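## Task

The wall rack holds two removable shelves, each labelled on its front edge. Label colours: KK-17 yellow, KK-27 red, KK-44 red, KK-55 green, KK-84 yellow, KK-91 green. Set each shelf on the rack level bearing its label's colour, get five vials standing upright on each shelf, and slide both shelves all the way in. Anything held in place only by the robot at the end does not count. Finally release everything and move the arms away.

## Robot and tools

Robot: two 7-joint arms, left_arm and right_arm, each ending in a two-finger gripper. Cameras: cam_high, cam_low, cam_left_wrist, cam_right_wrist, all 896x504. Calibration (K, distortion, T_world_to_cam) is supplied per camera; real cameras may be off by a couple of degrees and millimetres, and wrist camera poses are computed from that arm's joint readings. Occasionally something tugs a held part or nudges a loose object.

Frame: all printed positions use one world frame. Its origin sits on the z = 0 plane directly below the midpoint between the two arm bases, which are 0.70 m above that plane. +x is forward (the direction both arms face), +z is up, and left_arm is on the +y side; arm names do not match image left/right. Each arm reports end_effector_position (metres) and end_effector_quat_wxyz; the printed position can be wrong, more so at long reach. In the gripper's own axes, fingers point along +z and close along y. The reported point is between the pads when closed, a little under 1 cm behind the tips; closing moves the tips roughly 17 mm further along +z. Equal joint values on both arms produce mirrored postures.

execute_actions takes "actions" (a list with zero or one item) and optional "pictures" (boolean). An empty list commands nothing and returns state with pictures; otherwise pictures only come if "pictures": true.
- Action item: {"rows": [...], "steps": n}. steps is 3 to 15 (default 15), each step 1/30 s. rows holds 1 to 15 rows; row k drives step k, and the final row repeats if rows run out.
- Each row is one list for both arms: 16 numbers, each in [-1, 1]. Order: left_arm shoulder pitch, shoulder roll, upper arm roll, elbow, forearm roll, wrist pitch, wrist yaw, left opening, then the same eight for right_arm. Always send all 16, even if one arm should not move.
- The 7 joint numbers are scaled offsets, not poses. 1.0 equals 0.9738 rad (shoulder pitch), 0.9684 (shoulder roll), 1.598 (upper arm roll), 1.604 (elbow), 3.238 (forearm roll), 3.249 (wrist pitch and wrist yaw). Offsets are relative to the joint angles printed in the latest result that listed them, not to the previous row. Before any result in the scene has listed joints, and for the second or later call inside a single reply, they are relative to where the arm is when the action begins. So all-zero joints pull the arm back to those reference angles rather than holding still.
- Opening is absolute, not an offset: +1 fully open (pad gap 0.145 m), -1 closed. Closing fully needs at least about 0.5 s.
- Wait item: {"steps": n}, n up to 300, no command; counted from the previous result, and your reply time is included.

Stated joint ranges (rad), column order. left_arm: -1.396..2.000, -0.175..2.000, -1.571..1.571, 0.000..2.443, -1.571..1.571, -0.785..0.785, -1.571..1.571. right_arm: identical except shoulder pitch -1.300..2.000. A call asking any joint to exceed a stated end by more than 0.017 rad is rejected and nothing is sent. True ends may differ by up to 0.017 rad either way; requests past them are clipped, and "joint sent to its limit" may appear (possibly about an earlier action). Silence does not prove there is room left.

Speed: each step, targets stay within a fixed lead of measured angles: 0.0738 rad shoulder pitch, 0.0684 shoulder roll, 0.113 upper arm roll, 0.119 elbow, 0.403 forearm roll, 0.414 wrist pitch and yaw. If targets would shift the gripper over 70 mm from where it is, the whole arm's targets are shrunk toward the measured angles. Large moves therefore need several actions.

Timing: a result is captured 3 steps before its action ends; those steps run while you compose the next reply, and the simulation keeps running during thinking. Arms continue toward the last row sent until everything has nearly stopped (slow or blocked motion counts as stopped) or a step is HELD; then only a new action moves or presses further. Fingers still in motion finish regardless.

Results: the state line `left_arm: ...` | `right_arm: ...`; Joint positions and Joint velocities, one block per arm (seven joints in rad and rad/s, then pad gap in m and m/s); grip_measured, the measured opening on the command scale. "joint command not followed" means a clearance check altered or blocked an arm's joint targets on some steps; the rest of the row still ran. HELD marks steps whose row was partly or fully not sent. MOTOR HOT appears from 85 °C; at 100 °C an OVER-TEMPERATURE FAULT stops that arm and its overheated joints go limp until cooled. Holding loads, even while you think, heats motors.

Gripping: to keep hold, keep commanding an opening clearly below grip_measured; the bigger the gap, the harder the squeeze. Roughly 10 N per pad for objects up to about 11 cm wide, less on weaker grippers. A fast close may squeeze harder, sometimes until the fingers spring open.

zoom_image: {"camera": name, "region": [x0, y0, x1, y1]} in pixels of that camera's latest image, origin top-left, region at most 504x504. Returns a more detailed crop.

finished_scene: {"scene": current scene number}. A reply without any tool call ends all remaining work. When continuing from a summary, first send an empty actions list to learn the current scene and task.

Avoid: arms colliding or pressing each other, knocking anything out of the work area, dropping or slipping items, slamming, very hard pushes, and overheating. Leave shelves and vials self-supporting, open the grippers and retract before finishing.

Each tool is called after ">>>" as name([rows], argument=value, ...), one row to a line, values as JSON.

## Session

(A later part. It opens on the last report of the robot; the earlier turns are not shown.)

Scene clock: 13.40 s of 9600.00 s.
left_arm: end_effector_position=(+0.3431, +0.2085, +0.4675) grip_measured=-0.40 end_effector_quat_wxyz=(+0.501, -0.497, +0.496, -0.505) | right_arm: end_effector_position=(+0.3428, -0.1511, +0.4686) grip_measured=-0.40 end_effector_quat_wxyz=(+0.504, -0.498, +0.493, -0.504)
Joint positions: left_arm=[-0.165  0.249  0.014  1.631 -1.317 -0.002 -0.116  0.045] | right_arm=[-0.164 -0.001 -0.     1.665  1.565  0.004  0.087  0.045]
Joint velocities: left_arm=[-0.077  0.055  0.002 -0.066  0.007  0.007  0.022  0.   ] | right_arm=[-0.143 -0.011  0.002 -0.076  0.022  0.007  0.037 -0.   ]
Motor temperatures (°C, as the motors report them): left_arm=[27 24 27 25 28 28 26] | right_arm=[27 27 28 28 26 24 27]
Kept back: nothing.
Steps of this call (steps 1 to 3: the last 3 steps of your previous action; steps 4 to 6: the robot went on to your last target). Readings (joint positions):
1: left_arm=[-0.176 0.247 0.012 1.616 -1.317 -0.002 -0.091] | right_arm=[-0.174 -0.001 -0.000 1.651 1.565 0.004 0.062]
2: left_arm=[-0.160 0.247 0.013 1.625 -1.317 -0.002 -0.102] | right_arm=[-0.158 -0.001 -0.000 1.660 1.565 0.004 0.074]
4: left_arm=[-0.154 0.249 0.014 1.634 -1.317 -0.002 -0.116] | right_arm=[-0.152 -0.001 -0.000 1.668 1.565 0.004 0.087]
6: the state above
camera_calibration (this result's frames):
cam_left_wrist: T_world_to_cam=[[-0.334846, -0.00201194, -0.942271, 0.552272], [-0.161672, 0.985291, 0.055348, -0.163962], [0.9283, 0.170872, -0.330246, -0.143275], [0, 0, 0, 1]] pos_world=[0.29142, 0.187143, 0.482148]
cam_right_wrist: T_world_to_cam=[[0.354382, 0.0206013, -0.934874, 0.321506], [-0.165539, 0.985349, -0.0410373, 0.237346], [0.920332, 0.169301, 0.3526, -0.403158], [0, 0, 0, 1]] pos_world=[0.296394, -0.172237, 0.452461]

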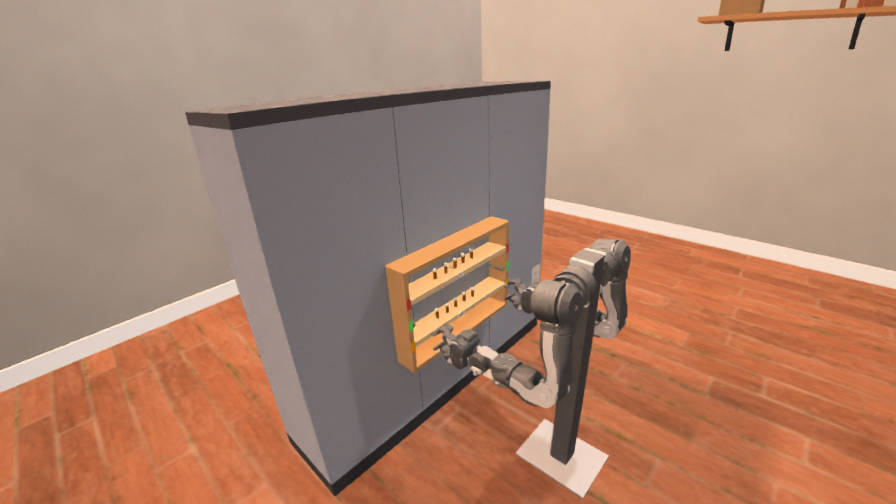

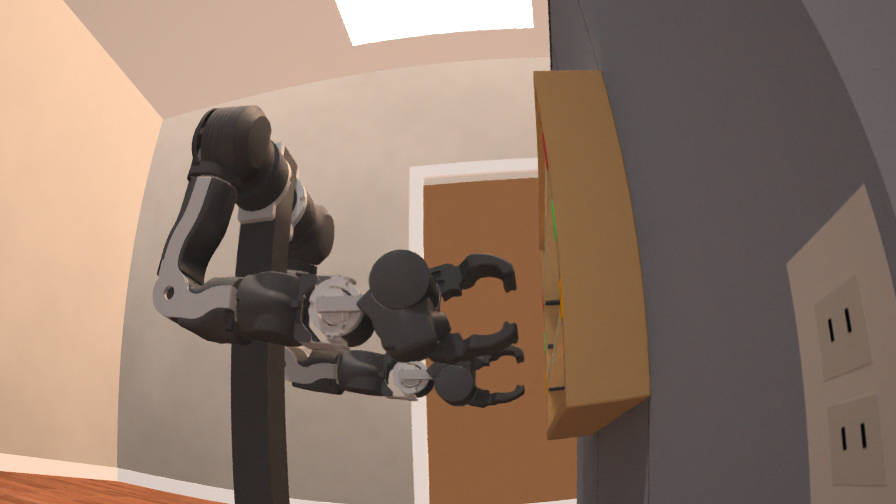

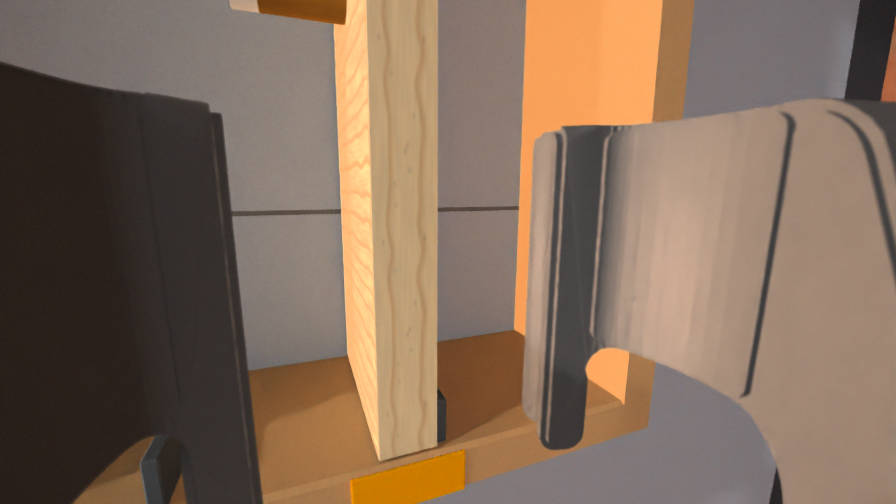

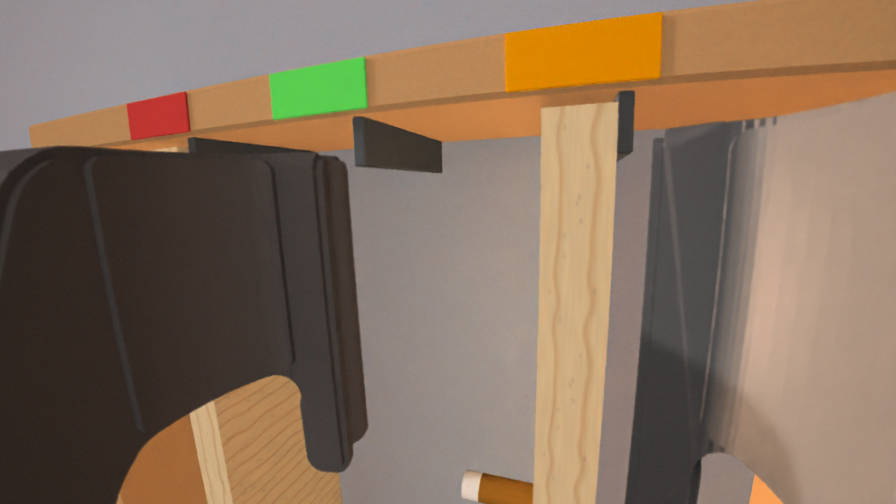

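>>> execute_actions([
  {"rows":[[0.009,0,-0.002,-0.006,0,0,0,-0.4,0.009,0,0,-0.006,0,0,0,-0.4],[0.027,0,-0.005,-0.018,0,0,-0.001,-0.4,0.026,0,0,-0.018,0,0,0.001,-0.4],[0.053,0,-0.01,-0.036,0.001,0,-0.002,-0.4,0.051,0,0,-0.036,0,0,0.002,-0.4],[0.089,0,-0.016,-0.06,0.001,0,-0.003,-0.4,0.086,0,0,-0.06,0,0,0.003,-0.4],[0.128,0,-0.024,-0.087,0.002,0,-0.005,-0.4,0.124,0,0,-0.087,0,0,0.005,-0.4],[0.173,0,-0.032,-0.117,0.002,0,-0.007,-0.4,0.167,0,0,-0.117,0,0,0.006,-0.4],[0.222,0,-0.041,-0.15,0.003,0,-0.009,-0.4,0.214,0,0,-0.15,0,0,0.008,-0.4],[0.27,0,-0.05,-0.183,0.004,0,-0.01,-0.4,0.261,0,0,-0.183,0,0,0.01,-0.4],[0.315,0,-0.058,-0.213,0.004,0,-0.012,-0.4,0.304,0,0,-0.213,0,0,0.011,-0.4],[0.354,0,-0.066,-0.24,0.005,0,-0.014,-0.4,0.342,0,0,-0.24,0,0,0.013,-0.4],[0.39,0,-0.072,-0.264,0.005,0,-0.015,-0.4,0.377,0,0,-0.264,0,0,0.014,-0.4],[0.416,0,-0.077,-0.282,0.006,0,-0.016,-0.4,0.402,0,0,-0.282,0,0,0.015,-0.4],[0.434,0,-0.08,-0.294,0.006,0,-0.017,-0.4,0.419,0,0,-0.294,0,0,0.016,-0.4],[0.443,0,-0.082,-0.301,0.006,0,-0.017,-0.5,0.428,0,0,-0.301,0,0,0.016,-0.5]]},
])

>>> execute_actions([
  {"steps":12,"rows":[[0,0,0,0,0,0,0,-0.58,0,0,0,0,0,0,0,-0.58],[0,0,0,0,0,0,0,-0.65,0,0,0,0,0,0,0,-0.65],[0,0,0,0,0,0,0,-0.7,0,0,0,0,0,0,0,-0.7],[0,0,0,0,0,0,0,-0.75,0,0,0,0,0,0,0,-0.75],[0,0,0,0,0,0,0,-0.8,0,0,0,0,0,0,0,-0.8],[0,0,0,0,0,0,0,-0.9,0,0,0,0,0,0,0,-0.9],[0,0,0,0,0,0,0,-1,0,0,0,0,0,0,0,-1]]},
])

>>> execute_actions([
  {"rows":[[-0.003,0,0.001,0.006,0,0,-0.002,-1,-0.003,0,0,0.006,0,0,0.002,-1],[-0.011,0,0.004,0.015,0,0,-0.002,-1,-0.011,0,0,0.015,0,0,0.002,-1],[-0.025,0,0.007,0.026,-0.001,0,-0.001,-1,-0.024,0,0,0.026,0,0,0.001,-1],[-0.043,0,0.011,0.04,-0.001,0,0.001,-1,-0.041,0,0,0.04,0,0,-0.001,-1],[-0.063,0,0.016,0.055,-0.002,0,0.003,-1,-0.06,0,0,0.055,0,0,-0.003,-1],[-0.085,0,0.02,0.072,-0.002,0,0.005,-1,-0.081,0,0,0.071,0,0,-0.005,-1],[-0.11,0,0.026,0.09,-0.003,0,0.007,-1,-0.105,0,0,0.089,0,0,-0.007,-1],[-0.134,0,0.031,0.108,-0.004,0,0.009,-1,-0.129,0,0,0.107,0,0,-0.009,-1],[-0.156,0,0.035,0.125,-0.004,0,0.01,-1,-0.15,0,0,0.123,0,0,-0.01,-1],[-0.176,0,0.04,0.139,-0.005,0,0.012,-1,-0.169,0,0,0.137,0,0,-0.011,-1],[-0.194,0,0.043,0.152,-0.005,0,0.013,-1,-0.186,0,0,0.15,0,0,-0.012,-1],[-0.208,0,0.046,0.161,-0.006,0,0.013,-1,-0.199,0,0,0.159,0,0,-0.013,-1],[-0.217,0,0.048,0.168,-0.006,0,0.014,-1,-0.208,0,0,0.166,0,0,-0.013,-1],[-0.221,0,0.049,0.171,-0.006,0,0.014,-1,-0.212,0,0,0.169,0,0,-0.013,-1]]},
])

>>> execute_actions([
  {"steps":6},
])

Scene clock: 14.40 s of 9600.00 s.
left_arm: end_effector_position=(+0.4280, +0.2078, +0.4577) grip_measured=-0.40 end_effector_quat_wxyz=(+0.499, -0.498, +0.500, -0.502) | right_arm: end_effector_position=(+0.4282, -0.1510, +0.4590) grip_measured=-0.40 end_effector_quat_wxyz=(+0.502, -0.501, +0.496, -0.502)
Joint positions: left_arm=[ 0.243  0.249 -0.106  1.185 -1.301 -0.002 -0.159  0.045] | right_arm=[ 0.231 -0.001 -0.     1.219  1.565  0.004  0.127  0.045]
Joint velocities: left_arm=[ 0.582 -0.011 -0.12  -0.647  0.051 -0.007  0.007 -0.   ] | right_arm=[ 0.626 -0.099  0.017 -0.647 -0.022  0.007 -0.095  0.   ]
Motor temperatures (°C, as the motors report them): left_arm=[27 24 27 25 28 28 26] | right_arm=[27 27 28 28 26 24 27]
Steps of this call (steps 1 to 18: the robot went on to your last target; steps 19 to 30: the first 12 steps of this action). Readings (joint positions):
19: left_arm=[-0.162 0.249 0.013 1.626 -1.317 -0.002 -0.116] | right_arm=[-0.161 -0.001 -0.000 1.661 1.565 0.004 0.087]
20: left_arm=[-0.148 0.249 0.009 1.610 -1.317 -0.002 -0.117] | right_arm=[-0.147 -0.001 -0.000 1.645 1.565 0.004 0.088]
22: left_arm=[-0.084 0.249 -0.009 1.542 -1.316 -0.002 -0.121] | right_arm=[-0.086 -0.001 -0.000 1.576 1.565 0.004 0.093]
26: left_arm=[0.096 0.249 -0.063 1.345 -1.309 -0.002 -0.140] | right_arm=[0.089 -0.001 -0.000 1.379 1.565 0.004 0.111]
30: the state above

Scene clock: 14.80 s of 9600.00 s.
left_arm: end_effector_position=(+0.4332, +0.2085, +0.4569) grip_measured=-0.76 end_effector_quat_wxyz=(+0.499, -0.500, +0.501, -0.500) | right_arm: end_effector_position=(+0.4333, -0.1510, +0.4574) grip_measured=-0.76 end_effector_quat_wxyz=(+0.500, -0.503, +0.498, -0.500)
Joint positions: left_arm=[ 0.269  0.249 -0.114  1.152 -1.298 -0.002 -0.162  0.018] | right_arm=[ 0.256 -0.001 -0.     1.186  1.565  0.004  0.127  0.018]
Joint velocities: left_arm=[ 0.033 -0.055 -0.022  0.007 -0.081  0.022 -0.022  0.   ] | right_arm=[-0.011  0.033  0.007  0.002  0.007 -0.037 -0.022 -0.   ]
Motor temperatures (°C, as the motors report them): left_arm=[27 24 27 25 28 28 26] | right_arm=[27 27 28 28 26 24 27]
Steps of this call (steps 1 to 3: the last 3 steps of your previous action; steps 4 to 12: the first 9 steps of this action, its rows measured from where the robot was after step 3). Readings (joint positions):
3: left_arm=[0.270 0.249 -0.114 1.153 -1.299 -0.002 -0.165] | right_arm=[0.257 -0.001 -0.000 1.187 1.565 0.004 0.133]
4: left_arm=[0.270 0.249 -0.114 1.153 -1.299 -0.002 -0.165] | right_arm=[0.257 -0.001 -0.000 1.187 1.565 0.004 0.133]
5: left_arm=[0.270 0.249 -0.114 1.153 -1.299 -0.002 -0.165] | right_arm=[0.257 -0.001 -0.000 1.187 1.565 0.004 0.133]
7: left_arm=[0.269 0.249 -0.114 1.152 -1.299 -0.002 -0.162] | right_arm=[0.256 -0.001 -0.000 1.186 1.565 0.004 0.128]
11: left_arm=[0.269 0.249 -0.114 1.152 -1.298 -0.002 -0.162] | right_arm=[0.256 -0.001 -0.000 1.186 1.565 0.004 0.127]
12: the state above

Scene clock: 15.30 s of 9600.00 s.
left_arm: end_effector_position=(+0.3916, +0.2080, +0.4614) grip_measured=-0.76 end_effector_quat_wxyz=(+0.499, -0.500, +0.499, -0.502) | right_arm: end_effector_position=(+0.3918, -0.1509, +0.4622) grip_measured=-0.76 end_effector_quat_wxyz=(+0.501, -0.502, +0.496, -0.501)
Joint positions: left_arm=[ 0.064  0.248 -0.046  1.401 -1.315 -0.001 -0.115  0.018] | right_arm=[ 0.06  -0.001 -0.     1.433  1.563  0.005  0.083  0.018]
Joint velocities: left_arm=[-0.319 -0.077  0.09   0.374 -0.037 -0.037 -0.066 -0.   ] | right_arm=[-0.253  0.011  0.017  0.359 -0.007  0.051 -0.007  0.   ]
Motor temperatures (°C, as the motors report them): left_arm=[27 24 27 26 28 28 26] | right_arm=[27 27 28 28 26 24 27]
Steps of this call (steps 1 to 3: the last 3 steps of your previous action; steps 4 to 15: the first 12 steps of this action, its rows measured from where the robot was after step 3). Readings (joint positions):
3: left_arm=[0.269 0.249 -0.114 1.152 -1.298 -0.002 -0.162] | right_arm=[0.256 -0.001 -0.000 1.186 1.565 0.004 0.127]
4: left_arm=[0.268 0.249 -0.114 1.154 -1.298 -0.002 -0.162] | right_arm=[0.255 -0.001 -0.000 1.188 1.565 0.004 0.127]
5: left_arm=[0.261 0.249 -0.111 1.164 -1.298 -0.002 -0.160] | right_arm=[0.248 -0.001 -0.000 1.199 1.565 0.004 0.125]
7: left_arm=[0.229 0.249 -0.100 1.206 -1.299 -0.001 -0.155] | right_arm=[0.218 -0.001 -0.000 1.241 1.564 0.004 0.120]
11: left_arm=[0.136 0.248 -0.069 1.314 -1.308 -0.001 -0.133] | right_arm=[0.129 -0.001 -0.000 1.347 1.563 0.004 0.099]
15: the state above

Scene clock: 15.50 s of 9600.00 s.
left_arm: end_effector_position=(+0.3890, +0.2080, +0.4625) grip_measured=-0.76 end_effector_quat_wxyz=(+0.499, -0.499, +0.499, -0.502) | right_arm: end_effector_position=(+0.3890, -0.1508, +0.4631) grip_measured=-0.76 end_effector_quat_wxyz=(+0.501, -0.502, +0.495, -0.501)
Joint positions: left_arm=[ 0.051  0.248 -0.041  1.419 -1.317 -0.002 -0.109  0.018] | right_arm=[ 0.047 -0.001 -0.     1.45   1.563  0.006  0.079  0.018]
Joint velocities: left_arm=[-0.077 -0.055  0.002  0.007  0.066 -0.066  0.037  0.   ] | right_arm=[ 0.099  0.033 -0.007 -0.012 -0.037 -0.007  0.022 -0.   ]
Motor temperatures (°C, as the motors report them): left_arm=[27 24 27 26 28 28 26] | right_arm=[27 27 28 28 26 24 27]
Kept back: nothing.
Steps of this call (steps 1 to 3: the last 3 steps of your previous action; steps 4 to 6: the robot went on to your last target). Readings (joint positions):
1: left_arm=[0.055 0.248 -0.043 1.412 -1.316 -0.002 -0.112] | right_arm=[0.051 -0.001 -0.000 1.444 1.563 0.005 0.081]
2: left_arm=[0.051 0.248 -0.041 1.418 -1.316 -0.002 -0.111] | right_arm=[0.047 -0.001 -0.000 1.449 1.563 0.006 0.081]
4: left_arm=[0.051 0.248 -0.041 1.419 -1.317 -0.002 -0.110] | right_arm=[0.047 -0.001 -0.000 1.450 1.563 0.006 0.080]
6: the state above

>>> execute_actions([
  {"rows":[[-0.002,0,0.003,0.007,0,0,-0.004,-1,-0.002,0,0,0.007,0,0,0.004,-1],[-0.011,0,0.004,0.012,0,0,-0.004,-1,-0.011,0,0,0.012,0,0,0.004,-1],[-0.024,0,0.006,0.019,0,0,-0.004,-1,-0.024,0,0,0.019,0,0,0.004,-1],[-0.042,0,0.009,0.029,0,0,-0.004,-1,-0.041,0,0,0.029,0,0,0.004,-1],[-0.062,0,0.012,0.041,0,0,-0.004,-1,-0.06,0,0,0.041,0,0,0.004,-1],[-0.084,0,0.015,0.054,0,0,-0.004,-1,-0.081,0,0,0.054,0,0,0.004,-1],[-0.108,0,0.019,0.068,0,0,-0.004,-1,-0.105,0,0,0.068,0,0,0.004,-1],[-0.132,0,0.023,0.081,0,0,-0.004,-1,-0.129,0,0,0.081,0,0,0.004,-1],[-0.154,0,0.026,0.094,0,0,-0.004,-1,-0.15,0,0,0.094,0,0,0.004,-1],[-0.174,0,0.029,0.106,0,0,-0.004,-1,-0.169,0,0,0.106,0,0,0.004,-1],[-0.192,0,0.032,0.116,0,0,-0.004,-1,-0.186,0,0,0.116,0,0,0.004,-1],[-0.205,0,0.034,0.123,0,0,-0.004,-1,-0.199,0,0,0.123,0,0,0.004,-1],[-0.214,0,0.036,0.128,0,0,-0.004,-1,-0.208,0,0,0.128,0,0,0.004,-1],[-0.218,0,0.037,0.131,0,0,-0.004,-1,-0.212,0,0,0.131,0,0,0.004,-1]]},
])

>>> execute_actions([
  {"rows":[[0.002,0,0.004,0.008,0,0,0.004,-1,0.002,0,0,0.008,0,0,-0.004,-1],[0.002,0,0.006,0.016,0,0,0.011,-1,0.003,0,0,0.016,0,0,-0.011,-1],[0.002,0,0.009,0.028,0.001,0,0.021,-1,0.004,0,0,0.028,0,0,-0.021,-1],[0.003,0,0.014,0.044,0.001,0,0.032,-1,0.005,0,0,0.044,0,0,-0.032,-1],[0.004,0,0.019,0.062,0.001,0,0.043,-1,0.007,0,0,0.062,0,0,-0.043,-1],[0.006,0,0.024,0.081,0.002,0,0.055,-1,0.01,0,0,0.082,0,0,-0.055,-1],[0.009,0,0.03,0.103,0.002,0,0.067,-1,0.014,0,0,0.104,0,0,-0.067,-1],[0.012,0,0.036,0.125,0.003,0,0.077,-1,0.019,0,0,0.126,0,0,-0.077,-1],[0.016,0,0.041,0.145,0.004,0,0.087,-1,0.024,0,0,0.146,0,0,-0.087,-1],[0.02,0,0.046,0.163,0.004,0,0.095,-1,0.029,0,0,0.164,0,0,-0.095,-1],[0.023,0,0.051,0.179,0.005,0,0.101,-1,0.033,0,0,0.18,0,0,-0.101,-1],[0.026,0,0.054,0.191,0.005,0,0.105,-1,0.036,0,0,0.192,0,0,-0.105,-1],[0.028,0,0.056,0.199,0.005,0,0.106,-1,0.038,0,0,0.2,0,0,-0.107,-1],[0.028,0,0.057,0.202,0.005,0,0.106,-1,0.039,0,0,0.204,0,0,-0.107,-1]]},
])

>>> execute_actions([
  {"steps":7},
], pictures=true)

Scene clock: 16.30 s of 9600.00 s.
left_arm: end_effector_position=(+0.3457, +0.2076, +0.4614) grip_measured=-0.76 end_effector_quat_wxyz=(+0.496, -0.502, +0.501, -0.501) | right_arm: end_effector_position=(+0.3458, -0.1504, +0.4624) grip_measured=-0.76 end_effector_quat_wxyz=(+0.500, -0.505, +0.496, -0.499)
Joint positions: left_arm=[-0.152  0.247  0.007  1.607 -1.318 -0.003 -0.108  0.018] | right_arm=[-0.15  -0.001 -0.     1.639  1.561  0.008  0.079  0.018]
Joint velocities: left_arm=[-0.297 -0.055  0.056  0.286  0.051 -0.081 -0.037 -0.   ] | right_arm=[-0.297 -0.033 -0.002  0.281 -0.007 -0.066 -0.022 -0.   ]
Motor temperatures (°C, as the motors report them): left_arm=[27 24 27 26 28 28 26] | right_arm=[27 27 28 28 26 24 27]
Steps of this call (steps 1 to 12: the robot went on to your last target; steps 13 to 24: the first 12 steps of this action). Readings (joint positions):
13: left_arm=[0.050 0.248 -0.041 1.420 -1.317 -0.002 -0.109] | right_arm=[0.045 -0.001 -0.000 1.452 1.563 0.006 0.079]
14: left_arm=[0.043 0.248 -0.039 1.428 -1.317 -0.002 -0.109] | right_arm=[0.039 -0.001 -0.000 1.460 1.563 0.006 0.079]
16: left_arm=[0.013 0.248 -0.031 1.457 -1.317 -0.002 -0.110] | right_arm=[0.009 -0.001 -0.000 1.488 1.562 0.006 0.080]
20: left_arm=[-0.081 0.247 -0.011 1.537 -1.317 -0.002 -0.109] | right_arm=[-0.081 -0.001 -0.000 1.569 1.562 0.007 0.079]
24: the state above

Scene clock: 16.80 s of 9600.00 s.
left_arm: end_effector_position=(+0.3440, +0.2073, +0.5352) grip_measured=-0.76 end_effector_quat_wxyz=(+0.499, -0.497, +0.499, -0.505) | right_arm: end_effector_position=(+0.3438, -0.1500, +0.5361) grip_measured=-0.76 end_effector_quat_wxyz=(+0.503, -0.502, +0.491, -0.503)
Joint positions: left_arm=[-0.142  0.246  0.092  1.921 -1.303 -0.007  0.212  0.018] | right_arm=[-0.13  -0.001 -0.001  1.955  1.561  0.013 -0.241  0.018]
Joint velocities: left_arm=[ 0.033 -0.011  0.115  0.491  0.022 -0.066  0.315 -0.   ] | right_arm=[ 0.077 -0.011  0.012  0.491 -0.037  0.066 -0.403  0.   ]
Motor temperatures (°C, as the motors report them): left_arm=[27 25 27 26 28 28 26] | right_arm=[27 27 28 28 26 24 27]
Steps of this call (steps 1 to 3: the last 3 steps of your previous action; steps 4 to 15: the first 12 steps of this action, its rows measured from where the robot was after step 3). Readings (joint positions):
3: left_arm=[-0.165 0.247 0.012 1.620 -1.318 -0.004 -0.108] | right_arm=[-0.163 -0.001 -0.000 1.652 1.561 0.009 0.079]
4: left_arm=[-0.165 0.247 0.012 1.623 -1.318 -0.005 -0.100] | right_arm=[-0.163 -0.001 -0.000 1.655 1.561 0.010 0.071]
5: left_arm=[-0.166 0.247 0.014 1.631 -1.318 -0.005 -0.083] | right_arm=[-0.164 -0.001 -0.000 1.664 1.561 0.010 0.054]
7: left_arm=[-0.168 0.247 0.026 1.674 -1.317 -0.005 -0.027] | right_arm=[-0.165 -0.001 -0.000 1.706 1.561 0.010 -0.002]
11: left_arm=[-0.160 0.246 0.061 1.808 -1.312 -0.007 0.109] | right_arm=[-0.151 -0.001 -0.000 1.841 1.561 0.012 -0.139]
15: the state above

Scene clock: 17.03 s of 9600.00 s.
left_arm: end_effector_position=(+0.3433, +0.2071, +0.5386) grip_measured=-0.76 end_effector_quat_wxyz=(+0.497, -0.499, +0.501, -0.503) | right_arm: end_effector_position=(+0.3430, -0.1501, +0.5394) grip_measured=-0.76 end_effector_quat_wxyz=(+0.501, -0.505, +0.494, -0.501)
Joint positions: left_arm=[-0.14   0.246  0.098  1.941 -1.301 -0.007  0.242  0.018] | right_arm=[-0.128 -0.001 -0.001  1.976  1.562  0.013 -0.274  0.018]
Joint velocities: left_arm=[ 0.011 -0.011 -0.007  0.012 -0.081 -0.022  0.081 -0.   ] | right_arm=[ 0.011 -0.011 -0.012 -0.002  0.066 -0.037  0.007 -0.   ]
Motor temperatures (°C, as the motors report them): left_arm=[27 25 27 26 28 28 26] | right_arm=[27 27 28 28 26 24 27]
Kept back: nothing.
Steps of this call (steps 1 to 3: the last 3 steps of your previous action; steps 4 to 7: the robot went on to your last target). Readings (joint positions):
1: left_arm=[-0.140 0.246 0.096 1.935 -1.302 -0.007 0.224] | right_arm=[-0.128 -0.001 -0.001 1.969 1.562 0.013 -0.254]
2: left_arm=[-0.140 0.246 0.097 1.941 -1.302 -0.007 0.230] | right_arm=[-0.128 -0.001 -0.001 1.975 1.562 0.013 -0.261]
4: left_arm=[-0.140 0.246 0.098 1.941 -1.301 -0.007 0.239] | right_arm=[-0.128 -0.001 -0.001 1.976 1.562 0.013 -0.271]
7: the state above
camera_calibration (this result's frames):
cam_left_wrist: T_world_to_cam=[[-0.346851, 0.00221853, -0.937918, 0.620207], [-0.154876, 0.986134, 0.0596072, -0.171349], [0.925045, 0.165936, -0.341698, -0.111392], [0, 0, 0, 1]] pos_world=[0.291625, 0.186081, 0.553854]
cam_right_wrist: T_world_to_cam=[[0.341361, 0.0165191, -0.939787, 0.394174], [-0.172041, 0.984053, -0.0451936, 0.243482], [0.924053, 0.177109, 0.338759, -0.42112], [0, 0, 0, 1]] pos_world=[0.29647, -0.171526, 0.524102]

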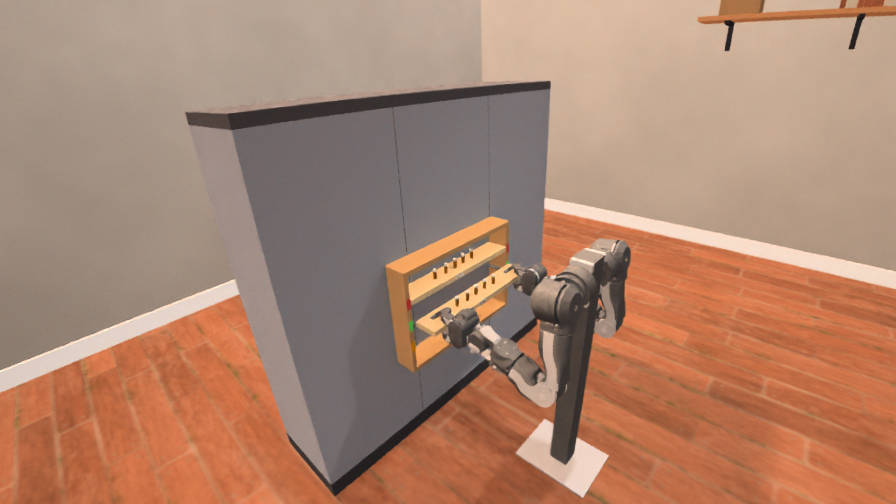

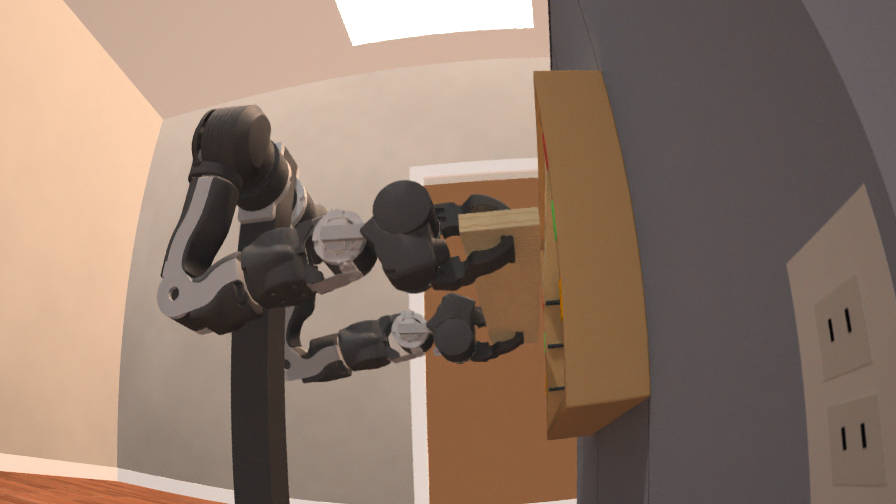

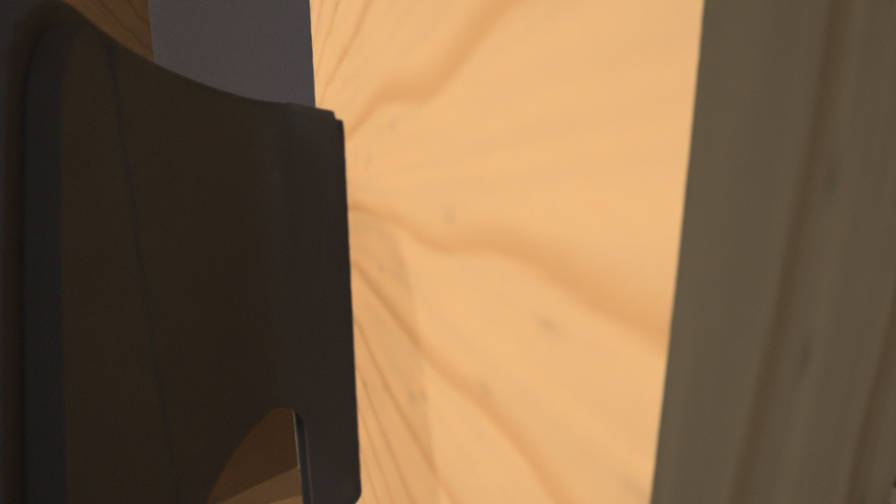

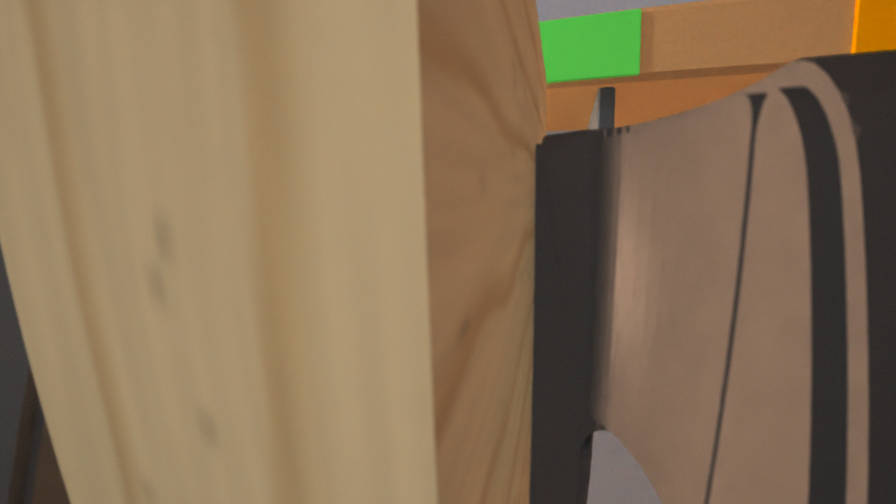

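>>> execute_actions([
  {"rows":[[0.008,0,-0.001,-0.001,0,0,-0.004,-1,0.008,0,0,-0.001,0,0,0.004,-1],[0.018,0,-0.002,-0.007,0,0,-0.004,-1,0.018,0,0,-0.007,0,0,0.004,-1],[0.031,0,-0.004,-0.015,-0.001,0,-0.005,-1,0.03,0,0,-0.015,0,0,0.005,-1],[0.048,0,-0.007,-0.025,-0.001,0,-0.005,-1,0.047,0,0,-0.026,0,0,0.005,-1],[0.068,0,-0.01,-0.037,-0.001,0,-0.006,-1,0.066,0,0,-0.037,0,0,0.006,-1],[0.089,0,-0.014,-0.05,-0.002,0,-0.006,-1,0.087,0,0,-0.051,0,0,0.006,-1],[0.113,0,-0.018,-0.064,-0.003,0,-0.007,-1,0.11,0,0,-0.065,0,0,0.007,-1],[0.137,0,-0.021,-0.078,-0.003,0,-0.007,-1,0.133,0,0,-0.08,0,0,0.007,-1],[0.158,0,-0.025,-0.091,-0.004,0,-0.007,-1,0.154,0,0,-0.093,0,0,0.007,-1],[0.178,0,-0.028,-0.103,-0.004,0,-0.007,-1,0.173,0,0,-0.105,0,0,0.007,-1],[0.195,0,-0.031,-0.113,-0.004,0,-0.007,-1,0.189,0,0,-0.116,0,0,0.007,-1],[0.208,0,-0.033,-0.121,-0.005,0,-0.007,-1,0.202,0,0,-0.124,0,0,0.007,-1],[0.217,0,-0.034,-0.126,-0.005,0,-0.007,-1,0.21,0,0,-0.129,0,0,0.007,-1],[0.221,0,-0.035,-0.129,-0.005,0,-0.007,-1,0.214,0,0,-0.131,0,0,0.007,-1]]},
])

>>> execute_actions([
  {"rows":[[0.009,0,-0.001,-0.002,0,0,-0.006,-1,0.009,0,0,-0.002,0,0,0.006,-1],[0.018,0,-0.002,-0.009,0,0,-0.007,-1,0.017,0,0,-0.009,0,0,0.007,-1],[0.031,0,-0.005,-0.019,0,0,-0.009,-1,0.03,0,0,-0.019,0,0,0.009,-1],[0.048,0,-0.008,-0.032,0,0,-0.01,-1,0.047,0,0,-0.032,0,0,0.011,-1],[0.068,0,-0.012,-0.046,0,0,-0.012,-1,0.065,0,0,-0.047,0,0,0.012,-1],[0.089,0,-0.016,-0.063,0,0,-0.014,-1,0.086,0,0,-0.063,0,0,0.015,-1],[0.113,0,-0.021,-0.081,0,0,-0.016,-1,0.109,0,0,-0.081,0,0,0.017,-1],[0.137,0,-0.025,-0.098,0,0,-0.018,-1,0.132,0,0,-0.099,0,0,0.019,-1],[0.158,0,-0.029,-0.115,0,0,-0.019,-1,0.153,0,0,-0.115,0,0,0.02,-1],[0.178,0,-0.033,-0.129,0,0,-0.021,-1,0.171,0,0,-0.13,0,0,0.022,-1],[0.195,0,-0.036,-0.142,0,0,-0.022,-1,0.188,0,0,-0.143,0,0,0.023,-1],[0.208,0,-0.039,-0.152,0,0,-0.023,-1,0.201,0,0,-0.153,0,0,0.024,-1],[0.217,0,-0.04,-0.159,0,0,-0.023,-1,0.209,0,0,-0.16,0,0,0.024,-1],[0.221,0,-0.041,-0.162,0,0,-0.023,-1,0.213,0,0,-0.163,0,0,0.024,-1]]},
])

>>> execute_actions([
  {"steps":7},
], pictures=true)

Scene clock: 18.17 s of 9600.00 s.
left_arm: end_effector_position=(+0.3855, +0.2078, +0.5379) grip_measured=-0.76 end_effector_quat_wxyz=(+0.499, -0.497, +0.499, -0.505) | right_arm: end_effector_position=(+0.3857, -0.1498, +0.5388) grip_measured=-0.76 end_effector_quat_wxyz=(+0.503, -0.503, +0.491, -0.503)
Joint positions: left_arm=[ 0.058  0.246  0.047  1.748 -1.315 -0.007  0.234  0.018] | right_arm=[ 0.066 -0.001 -0.001  1.779  1.562  0.014 -0.263  0.018]
Joint velocities: left_arm=[ 0.253 -0.011 -0.095 -0.315 -0.11  -0.037 -0.051 -0.   ] | right_arm=[ 0.253 -0.033 -0.012 -0.339 -0.007 -0.007 -0.022  0.001]
Motor temperatures (°C, as the motors report them): left_arm=[27 25 27 26 28 28 26] | right_arm=[27 27 28 29 26 24 27]
Steps of this call (steps 1 to 22: the robot went on to your last target; steps 23 to 34: the first 12 steps of this action). Readings (joint positions):
23: left_arm=[-0.139 0.246 0.097 1.940 -1.301 -0.007 0.243] | right_arm=[-0.127 -0.001 -0.001 1.976 1.562 0.013 -0.275]
24: left_arm=[-0.132 0.246 0.095 1.934 -1.301 -0.007 0.243] | right_arm=[-0.120 -0.001 -0.001 1.969 1.562 0.013 -0.274]
26: left_arm=[-0.100 0.246 0.087 1.903 -1.303 -0.007 0.242] | right_arm=[-0.088 -0.001 -0.001 1.938 1.562 0.014 -0.273]
30: left_arm=[-0.013 0.246 0.065 1.818 -1.309 -0.007 0.236] | right_arm=[-0.003 -0.001 -0.001 1.851 1.562 0.014 -0.266]
34: the state above

Scene clock: 18.67 s of 9600.00 s.
left_arm: end_effector_position=(+0.4322, +0.2084, +0.5334) grip_measured=-0.76 end_effector_quat_wxyz=(+0.498, -0.499, +0.498, -0.504) | right_arm: end_effector_position=(+0.4325, -0.1499, +0.5353) grip_measured=-0.76 end_effector_quat_wxyz=(+0.503, -0.503, +0.491, -0.504)
Joint positions: left_arm=[ 0.268  0.246 -0.016  1.491 -1.317 -0.007  0.182  0.018] | right_arm=[ 0.269 -0.001 -0.001  1.523  1.56   0.013 -0.208  0.018]
Joint velocities: left_arm=[ 0.319  0.011 -0.115 -0.388 -0.007  0.037 -0.051  0.   ] | right_arm=[ 0.253  0.033  0.007 -0.364 -0.007  0.007  0.007 -0.   ]
Motor temperatures (°C, as the motors report them): left_arm=[27 25 27 26 28 28 26] | right_arm=[27 27 28 29 26 24 27]
Steps of this call (steps 1 to 3: the last 3 steps of your previous action; steps 4 to 15: the first 12 steps of this action, its rows measured from where the robot was after step 3). Readings (joint positions):
3: left_arm=[0.071 0.246 0.043 1.734 -1.316 -0.007 0.234] | right_arm=[0.078 -0.001 -0.001 1.767 1.562 0.014 -0.263]
4: left_arm=[0.072 0.246 0.043 1.732 -1.316 -0.007 0.233] | right_arm=[0.079 -0.001 -0.001 1.765 1.562 0.014 -0.263]
5: left_arm=[0.079 0.246 0.041 1.723 -1.316 -0.007 0.231] | right_arm=[0.085 -0.001 -0.001 1.756 1.562 0.014 -0.260]
7: left_arm=[0.110 0.246 0.032 1.685 -1.316 -0.007 0.224] | right_arm=[0.115 -0.001 -0.001 1.718 1.562 0.014 -0.252]
11: left_arm=[0.198 0.246 0.005 1.579 -1.317 -0.007 0.201] | right_arm=[0.201 -0.001 -0.001 1.611 1.561 0.013 -0.227]
15: the state above

Scene clock: 18.90 s of 9600.00 s.
left_arm: end_effector_position=(+0.4350, +0.2085, +0.5331) grip_measured=-0.76 end_effector_quat_wxyz=(+0.499, -0.499, +0.498, -0.504) | right_arm: end_effector_position=(+0.4354, -0.1499, +0.5351) grip_measured=-0.76 end_effector_quat_wxyz=(+0.503, -0.502, +0.491, -0.504)
Joint positions: left_arm=[ 0.281  0.246 -0.021  1.474 -1.317 -0.007  0.177  0.018] | right_arm=[ 0.281 -0.001 -0.001  1.506  1.56   0.012 -0.203  0.018]
Joint velocities: left_arm=[-0.055  0.011 -0.007 -0.007 -0.007 -0.066  0.022  0.   ] | right_arm=[-0.077 -0.055 -0.002  0.007  0.022  0.007 -0.037 -0.   ]
Motor temperatures (°C, as the motors report them): left_arm=[27 25 27 26 28 28 26] | right_arm=[27 27 28 29 26 24 27]
Kept back: nothing.
Steps of this call (steps 1 to 3: the last 3 steps of your previous action; steps 4 to 7: the robot went on to your last target). Readings (joint positions):
1: left_arm=[0.278 0.246 -0.019 1.480 -1.317 -0.007 0.180] | right_arm=[0.278 -0.001 -0.001 1.512 1.560 0.012 -0.206]
2: left_arm=[0.281 0.246 -0.020 1.475 -1.317 -0.007 0.178] | right_arm=[0.281 -0.001 -0.001 1.507 1.560 0.012 -0.205]
4: left_arm=[0.281 0.246 -0.021 1.474 -1.317 -0.007 0.178] | right_arm=[0.281 -0.001 -0.001 1.506 1.560 0.012 -0.204]
7: the state above
camera_calibration (this result's frames):
cam_left_wrist: T_world_to_cam=[[-0.341892, -0.00236853, -0.939736, 0.646639], [-0.159041, 0.985718, 0.0553775, -0.154012], [0.926183, 0.16839, -0.337386, -0.20171], [0, 0, 0, 1]] pos_world=[0.383407, 0.18731, 0.548145]
cam_right_wrist: T_world_to_cam=[[0.350662, 0.0160318, -0.936365, 0.352641], [-0.171718, 0.984002, -0.0474598, 0.260135], [0.920624, 0.177433, 0.347805, -0.508333], [0, 0, 0, 1]] pos_world=[0.388996, -0.171431, 0.519347]

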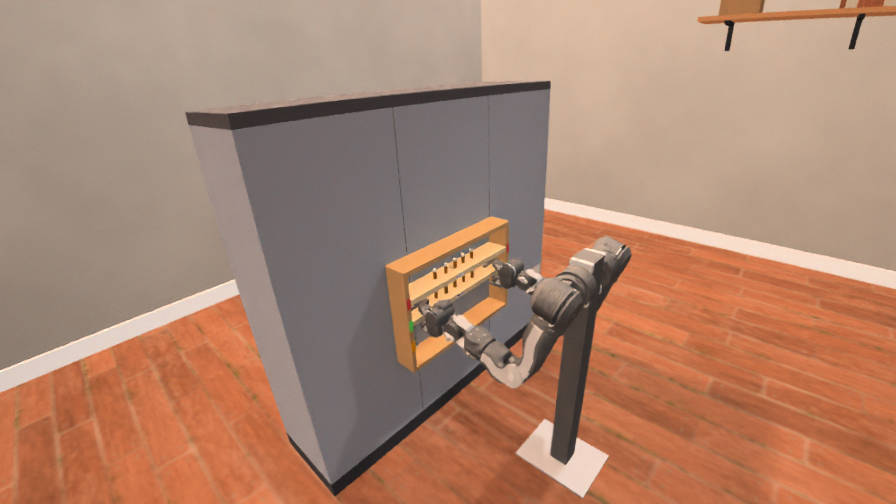

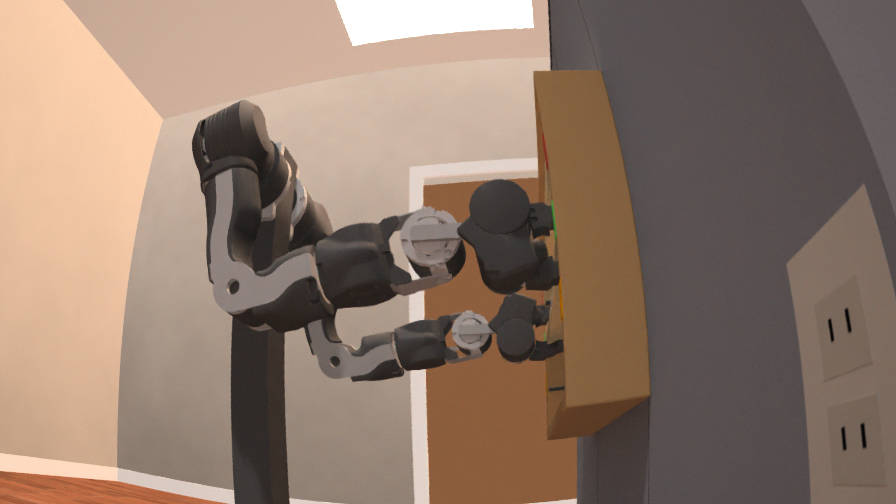

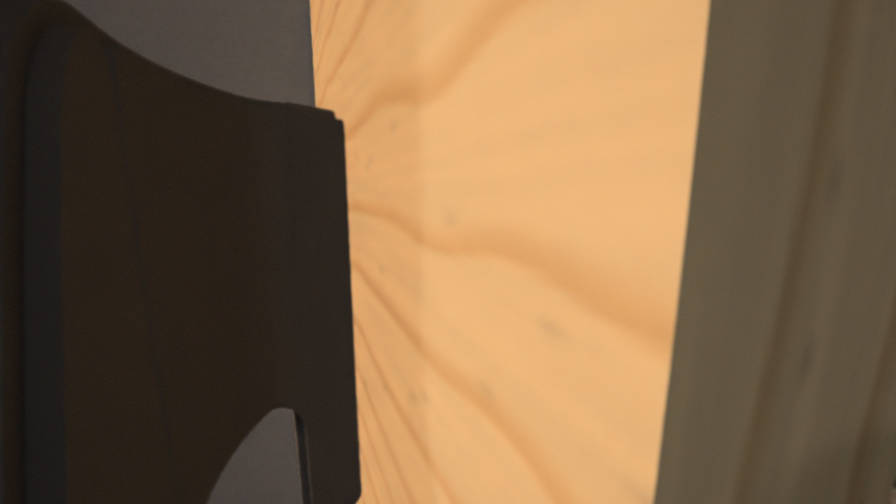

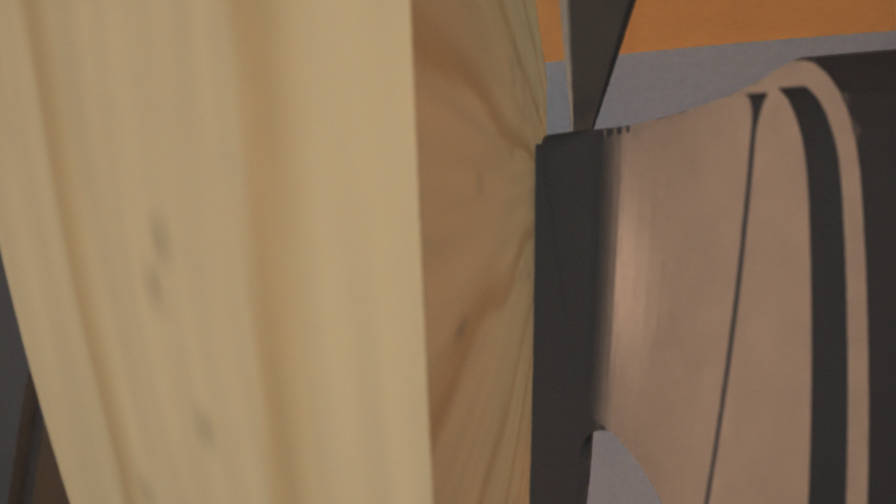

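>>> execute_actions([
  {"rows":[[0.006,0,0,-0.001,0,0,-0.004,-1,0.006,0,0,-0.002,0,0,0.004,-1],[0.008,0,0,-0.003,0,0,-0.003,-1,0.008,0,0,-0.004,0,0,0.003,-1],[0.01,0,0,-0.005,0,0,-0.002,-1,0.01,0,0,-0.007,0,0,0.001,-1],[0.012,0,0,-0.007,0,0,-0.001,-1,0.011,0,0,-0.009,0,0,0,-1],[0.012,0,0,-0.008,0,0,0,-1,0.011,0,0,-0.01,0,0,-0.001,-1],[0.012,0,0,-0.008,0,0,0.001,-1,0.011,0,0,-0.01,0,0,-0.002,-1],[0.012,0,0,-0.008,0,0,0.002,-1,0.011,0,0,-0.01,0,0,-0.003,-1],[0.012,0,0,-0.008,0,0,0.002,-1,0.011,0,0,-0.01,0,0,-0.003,-1],[0.012,0,0,-0.008,0,0,0.002,-0.76,0.011,0,0,-0.01,0,0,-0.003,-0.76],[0.012,0,0,-0.008,0,0,0.002,-0.72,0.011,0,0,-0.01,0,0,-0.003,-0.72],[0.012,0,0,-0.008,0,0,0.002,-0.68,0.011,0,0,-0.01,0,0,-0.003,-0.68],[0.012,0,0,-0.008,0,0,0.002,-0.55,0.011,0,0,-0.01,0,0,-0.003,-0.55],[0.012,0,0,-0.008,0,0,0.002,-0.4,0.011,0,0,-0.01,0,0,-0.003,-0.4]]},
])

>>> execute_actions([
  {"rows":[[-0.02,0,0.004,0.014,0,0,0.001,-0.4,-0.02,0,0,0.014,0,0,-0.001,-0.4],[-0.06,0,0.01,0.042,0,0,0.003,-0.4,-0.06,0,0,0.042,0,0,-0.003,-0.4],[-0.11,0,0.019,0.077,0,0,0.005,-0.4,-0.11,0,0,0.077,0,0,-0.005,-0.4],[-0.16,0,0.028,0.112,0,0,0.008,-0.4,-0.16,0,0,0.112,0,0,-0.008,-0.4],[-0.21,0,0.036,0.147,0,0,0.011,-0.4,-0.21,0,0,0.147,0,0,-0.011,-0.4],[-0.26,0,0.045,0.182,0,0,0.014,-0.4,-0.255,0,0,0.182,0,0,-0.014,-0.4],[-0.31,0,0.054,0.215,0,0,0.016,-0.4,-0.3,0,0,0.215,0,0,-0.017,-0.4],[-0.35,0,0.062,0.25,0,0,0.02,-0.4,-0.34,0,0,0.25,0,0,-0.02,-0.4],[-0.37,0,0.072,0.285,0,0,0.035,-0.4,-0.36,0,0,0.285,0,0,-0.035,-0.4],[-0.37,0,0.083,0.32,0,0,0.055,-0.4,-0.355,0,0,0.322,0,0,-0.055,-0.4],[-0.35,0,0.094,0.355,0,0,0.08,-0.4,-0.33,0,0,0.358,0,0,-0.08,-0.4],[-0.32,0,0.104,0.385,0,0,0.105,-0.4,-0.3,0,0,0.39,0,0,-0.105,-0.4],[-0.295,0,0.112,0.41,0,0,0.125,-0.4,-0.27,0,0,0.415,0,0,-0.127,-0.4],[-0.275,0,0.118,0.425,0,0,0.137,-0.4,-0.252,0,0,0.43,0,0,-0.14,-0.4],[-0.268,0.005,0.12,0.432,0,0.003,0.14,-0.4,-0.244,0,0,0.438,0.002,-0.004,-0.143,-0.4]]},
])

>>> execute_actions([
  {"steps":10},
], pictures=true)

Scene clock: 19.87 s of 9600.00 s.
left_arm: end_effector_position=(+0.4372, +0.2094, +0.5334) grip_measured=-0.56 end_effector_quat_wxyz=(+0.499, -0.500, +0.499, -0.503) | right_arm: end_effector_position=(+0.4377, -0.1499, +0.5334) grip_measured=-0.56 end_effector_quat_wxyz=(+0.501, -0.505, +0.493, -0.501)
Joint positions: left_arm=[ 0.292  0.246 -0.021  1.463 -1.317 -0.008  0.18   0.033] | right_arm=[ 0.291 -0.001 -0.001  1.492  1.56   0.012 -0.208  0.034]
Joint velocities: left_arm=[ 0.055 -0.033 -0.027 -0.012 -0.007  0.022  0.007  0.123] | right_arm=[-0.055  0.011  0.007 -0.002 -0.037  0.037  0.051  0.123]
Motor temperatures (°C, as the motors report them): left_arm=[27 25 27 26 28 28 27] | right_arm=[27 27 28 29 26 24 27]
Steps of this call (steps 1 to 17: the robot went on to your last target; steps 18 to 29: the first 12 steps of this action). Readings (joint positions):
18: left_arm=[0.281 0.246 -0.021 1.473 -1.317 -0.007 0.177] | right_arm=[0.282 -0.001 -0.001 1.505 1.560 0.012 -0.203]
19: left_arm=[0.282 0.246 -0.021 1.471 -1.317 -0.007 0.177] | right_arm=[0.282 -0.001 -0.001 1.502 1.560 0.012 -0.203]
21: left_arm=[0.283 0.246 -0.021 1.470 -1.317 -0.008 0.177] | right_arm=[0.283 -0.001 -0.001 1.500 1.560 0.012 -0.203]
25: left_arm=[0.283 0.246 -0.021 1.469 -1.317 -0.008 0.177] | right_arm=[0.283 -0.001 -0.001 1.499 1.560 0.012 -0.202]
29: the state above

Scene clock: 20.37 s of 9600.00 s.
left_arm: end_effector_position=(+0.3480, +0.2107, +0.5955) grip_measured=-0.40 end_effector_quat_wxyz=(+0.523, -0.481, +0.490, -0.504) | right_arm: end_effector_position=(+0.3482, -0.1507, +0.5974) grip_measured=-0.40 end_effector_quat_wxyz=(+0.514, -0.489, +0.478, -0.518)
Joint positions: left_arm=[-0.026  0.245  0.142  2.07  -1.317 -0.008  0.435  0.045] | right_arm=[-0.006 -0.001 -0.001  2.105  1.56   0.012 -0.463  0.045]
Joint velocities: left_arm=[ 1.132  0.033  0.422  1.433  0.007 -0.007  1.385 -0.   ] | right_arm=[ 1.264 -0.033  0.002  1.526  0.037  0.007 -1.37  -0.   ]
Motor temperatures (°C, as the motors report them): left_arm=[27 25 27 26 28 28 26] | right_arm=[27 27 28 29 26 24 27]
Steps of this call (steps 1 to 3: the last 3 steps of your previous action; steps 4 to 15: the first 12 steps of this action, its rows measured from where the robot was after step 3). Readings (joint positions):
3: left_arm=[0.292 0.246 -0.021 1.463 -1.317 -0.008 0.180] | right_arm=[0.291 -0.001 -0.001 1.492 1.560 0.012 -0.208]
4: left_arm=[0.282 0.246 -0.018 1.477 -1.317 -0.008 0.180] | right_arm=[0.282 -0.001 -0.001 1.505 1.560 0.012 -0.209]
5: left_arm=[0.248 0.246 -0.008 1.520 -1.317 -0.008 0.182] | right_arm=[0.249 -0.001 -0.001 1.549 1.560 0.012 -0.211]
7: left_arm=[0.136 0.246 0.021 1.638 -1.317 -0.008 0.191] | right_arm=[0.137 -0.001 -0.001 1.667 1.560 0.012 -0.219]
11: left_arm=[-0.053 0.246 0.075 1.853 -1.317 -0.008 0.229] | right_arm=[-0.041 -0.001 -0.001 1.882 1.560 0.012 -0.259]
15: the state above

Scene clock: 20.70 s of 9600.00 s.
left_arm: end_effector_position=(+0.3434, +0.2146, +0.6144) grip_measured=-0.40 end_effector_quat_wxyz=(+0.519, -0.495, +0.501, -0.484) | right_arm: end_effector_position=(+0.3435, -0.1520, +0.6148) grip_measured=-0.40 end_effector_quat_wxyz=(+0.501, -0.499, +0.497, -0.504)
Joint positions: left_arm=[ 0.029  0.252  0.172  2.155 -1.317 -0.002  0.628  0.045] | right_arm=[ 0.053 -0.001 -0.001  2.193  1.565  0.002 -0.666  0.045]
Joint velocities: left_arm=[-0.011  0.011  0.007 -0.007  0.007 -0.022 -0.095  0.   ] | right_arm=[-0.011 -0.077 -0.017 -0.002 -0.095  0.007 -0.051  0.   ]
Motor temperatures (°C, as the motors report them): left_arm=[27 25 27 26 28 28 26] | right_arm=[27 27 28 29 26 24 27]
Kept back: nothing.
Steps of this call (steps 1 to 3: the last 3 steps of your previous action; steps 4 to 10: the robot went on to your last target). Readings (joint positions):
1: left_arm=[0.014 0.246 0.157 2.119 -1.317 -0.008 0.498] | right_arm=[0.037 -0.001 -0.001 2.157 1.560 0.012 -0.528]
2: left_arm=[0.038 0.247 0.168 2.154 -1.317 -0.008 0.546] | right_arm=[0.064 -0.001 -0.001 2.193 1.560 0.012 -0.578]
4: left_arm=[0.037 0.252 0.172 2.165 -1.317 -0.003 0.599] | right_arm=[0.059 -0.001 -0.001 2.202 1.564 0.005 -0.634]
8: left_arm=[0.029 0.252 0.172 2.155 -1.317 -0.002 0.628] | right_arm=[0.053 -0.001 -0.001 2.193 1.565 0.003 -0.665]
10: the state above
camera_calibration (this result's frames):
cam_left_wrist: T_world_to_cam=[[-0.341081, 0.0309869, -0.939523, 0.684221], [-0.192086, 0.976071, 0.101927, -0.194249], [0.920199, 0.215235, -0.326967, -0.104756], [0, 0, 0, 1]] pos_world=[0.292459, 0.190946, 0.628389]
cam_right_wrist: T_world_to_cam=[[0.347364, 0.0188417, -0.937541, 0.461735], [-0.16059, 0.986223, -0.0396792, 0.241865], [0.923877, 0.164342, 0.345604, -0.452886], [0, 0, 0, 1]] pos_world=[0.296863, -0.172804, 0.599011]

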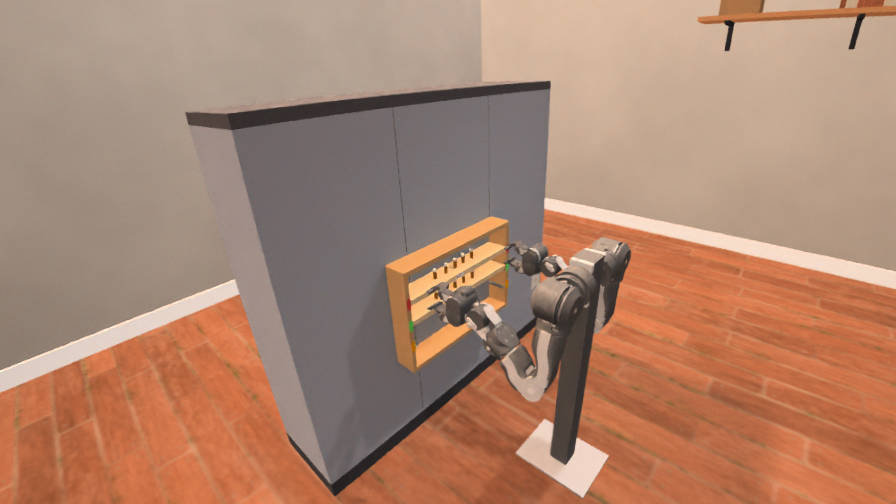

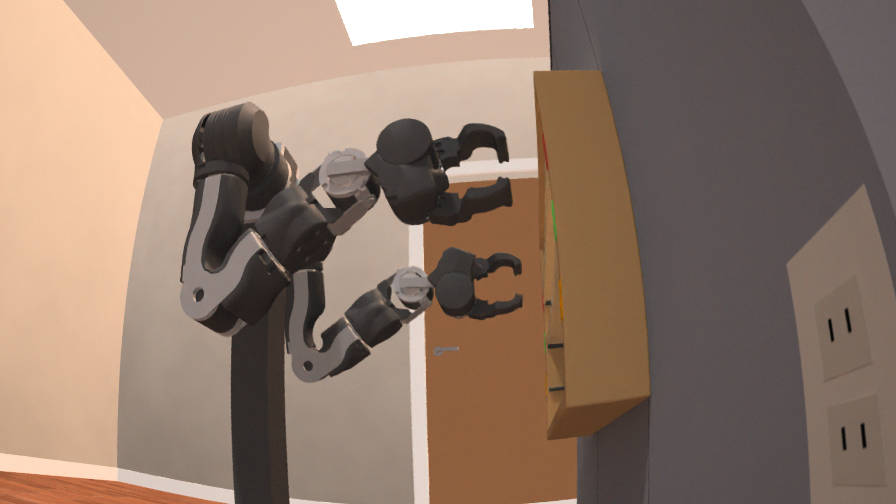

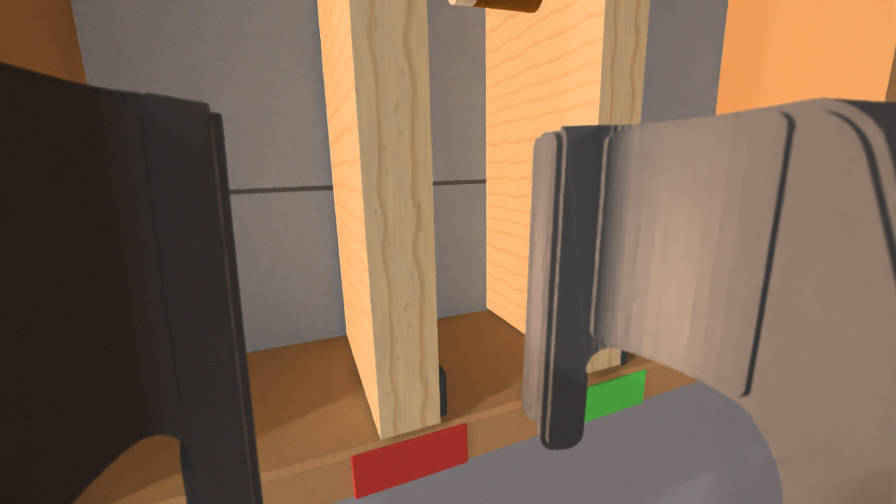

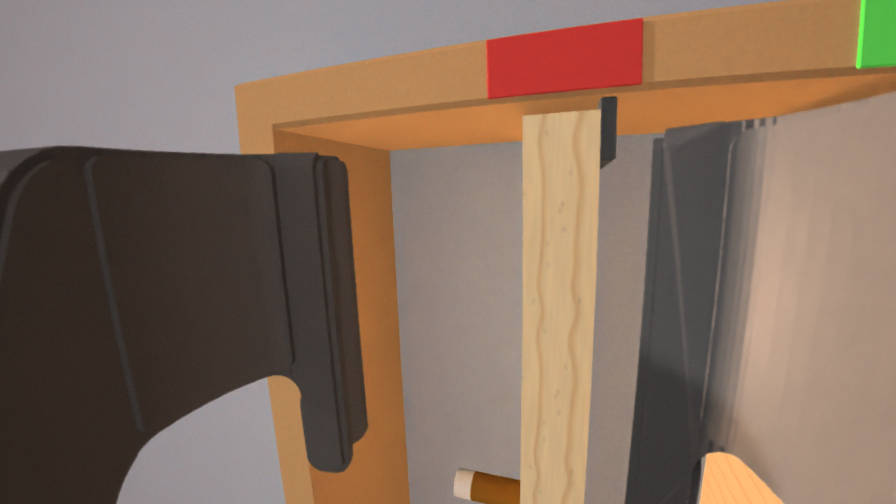

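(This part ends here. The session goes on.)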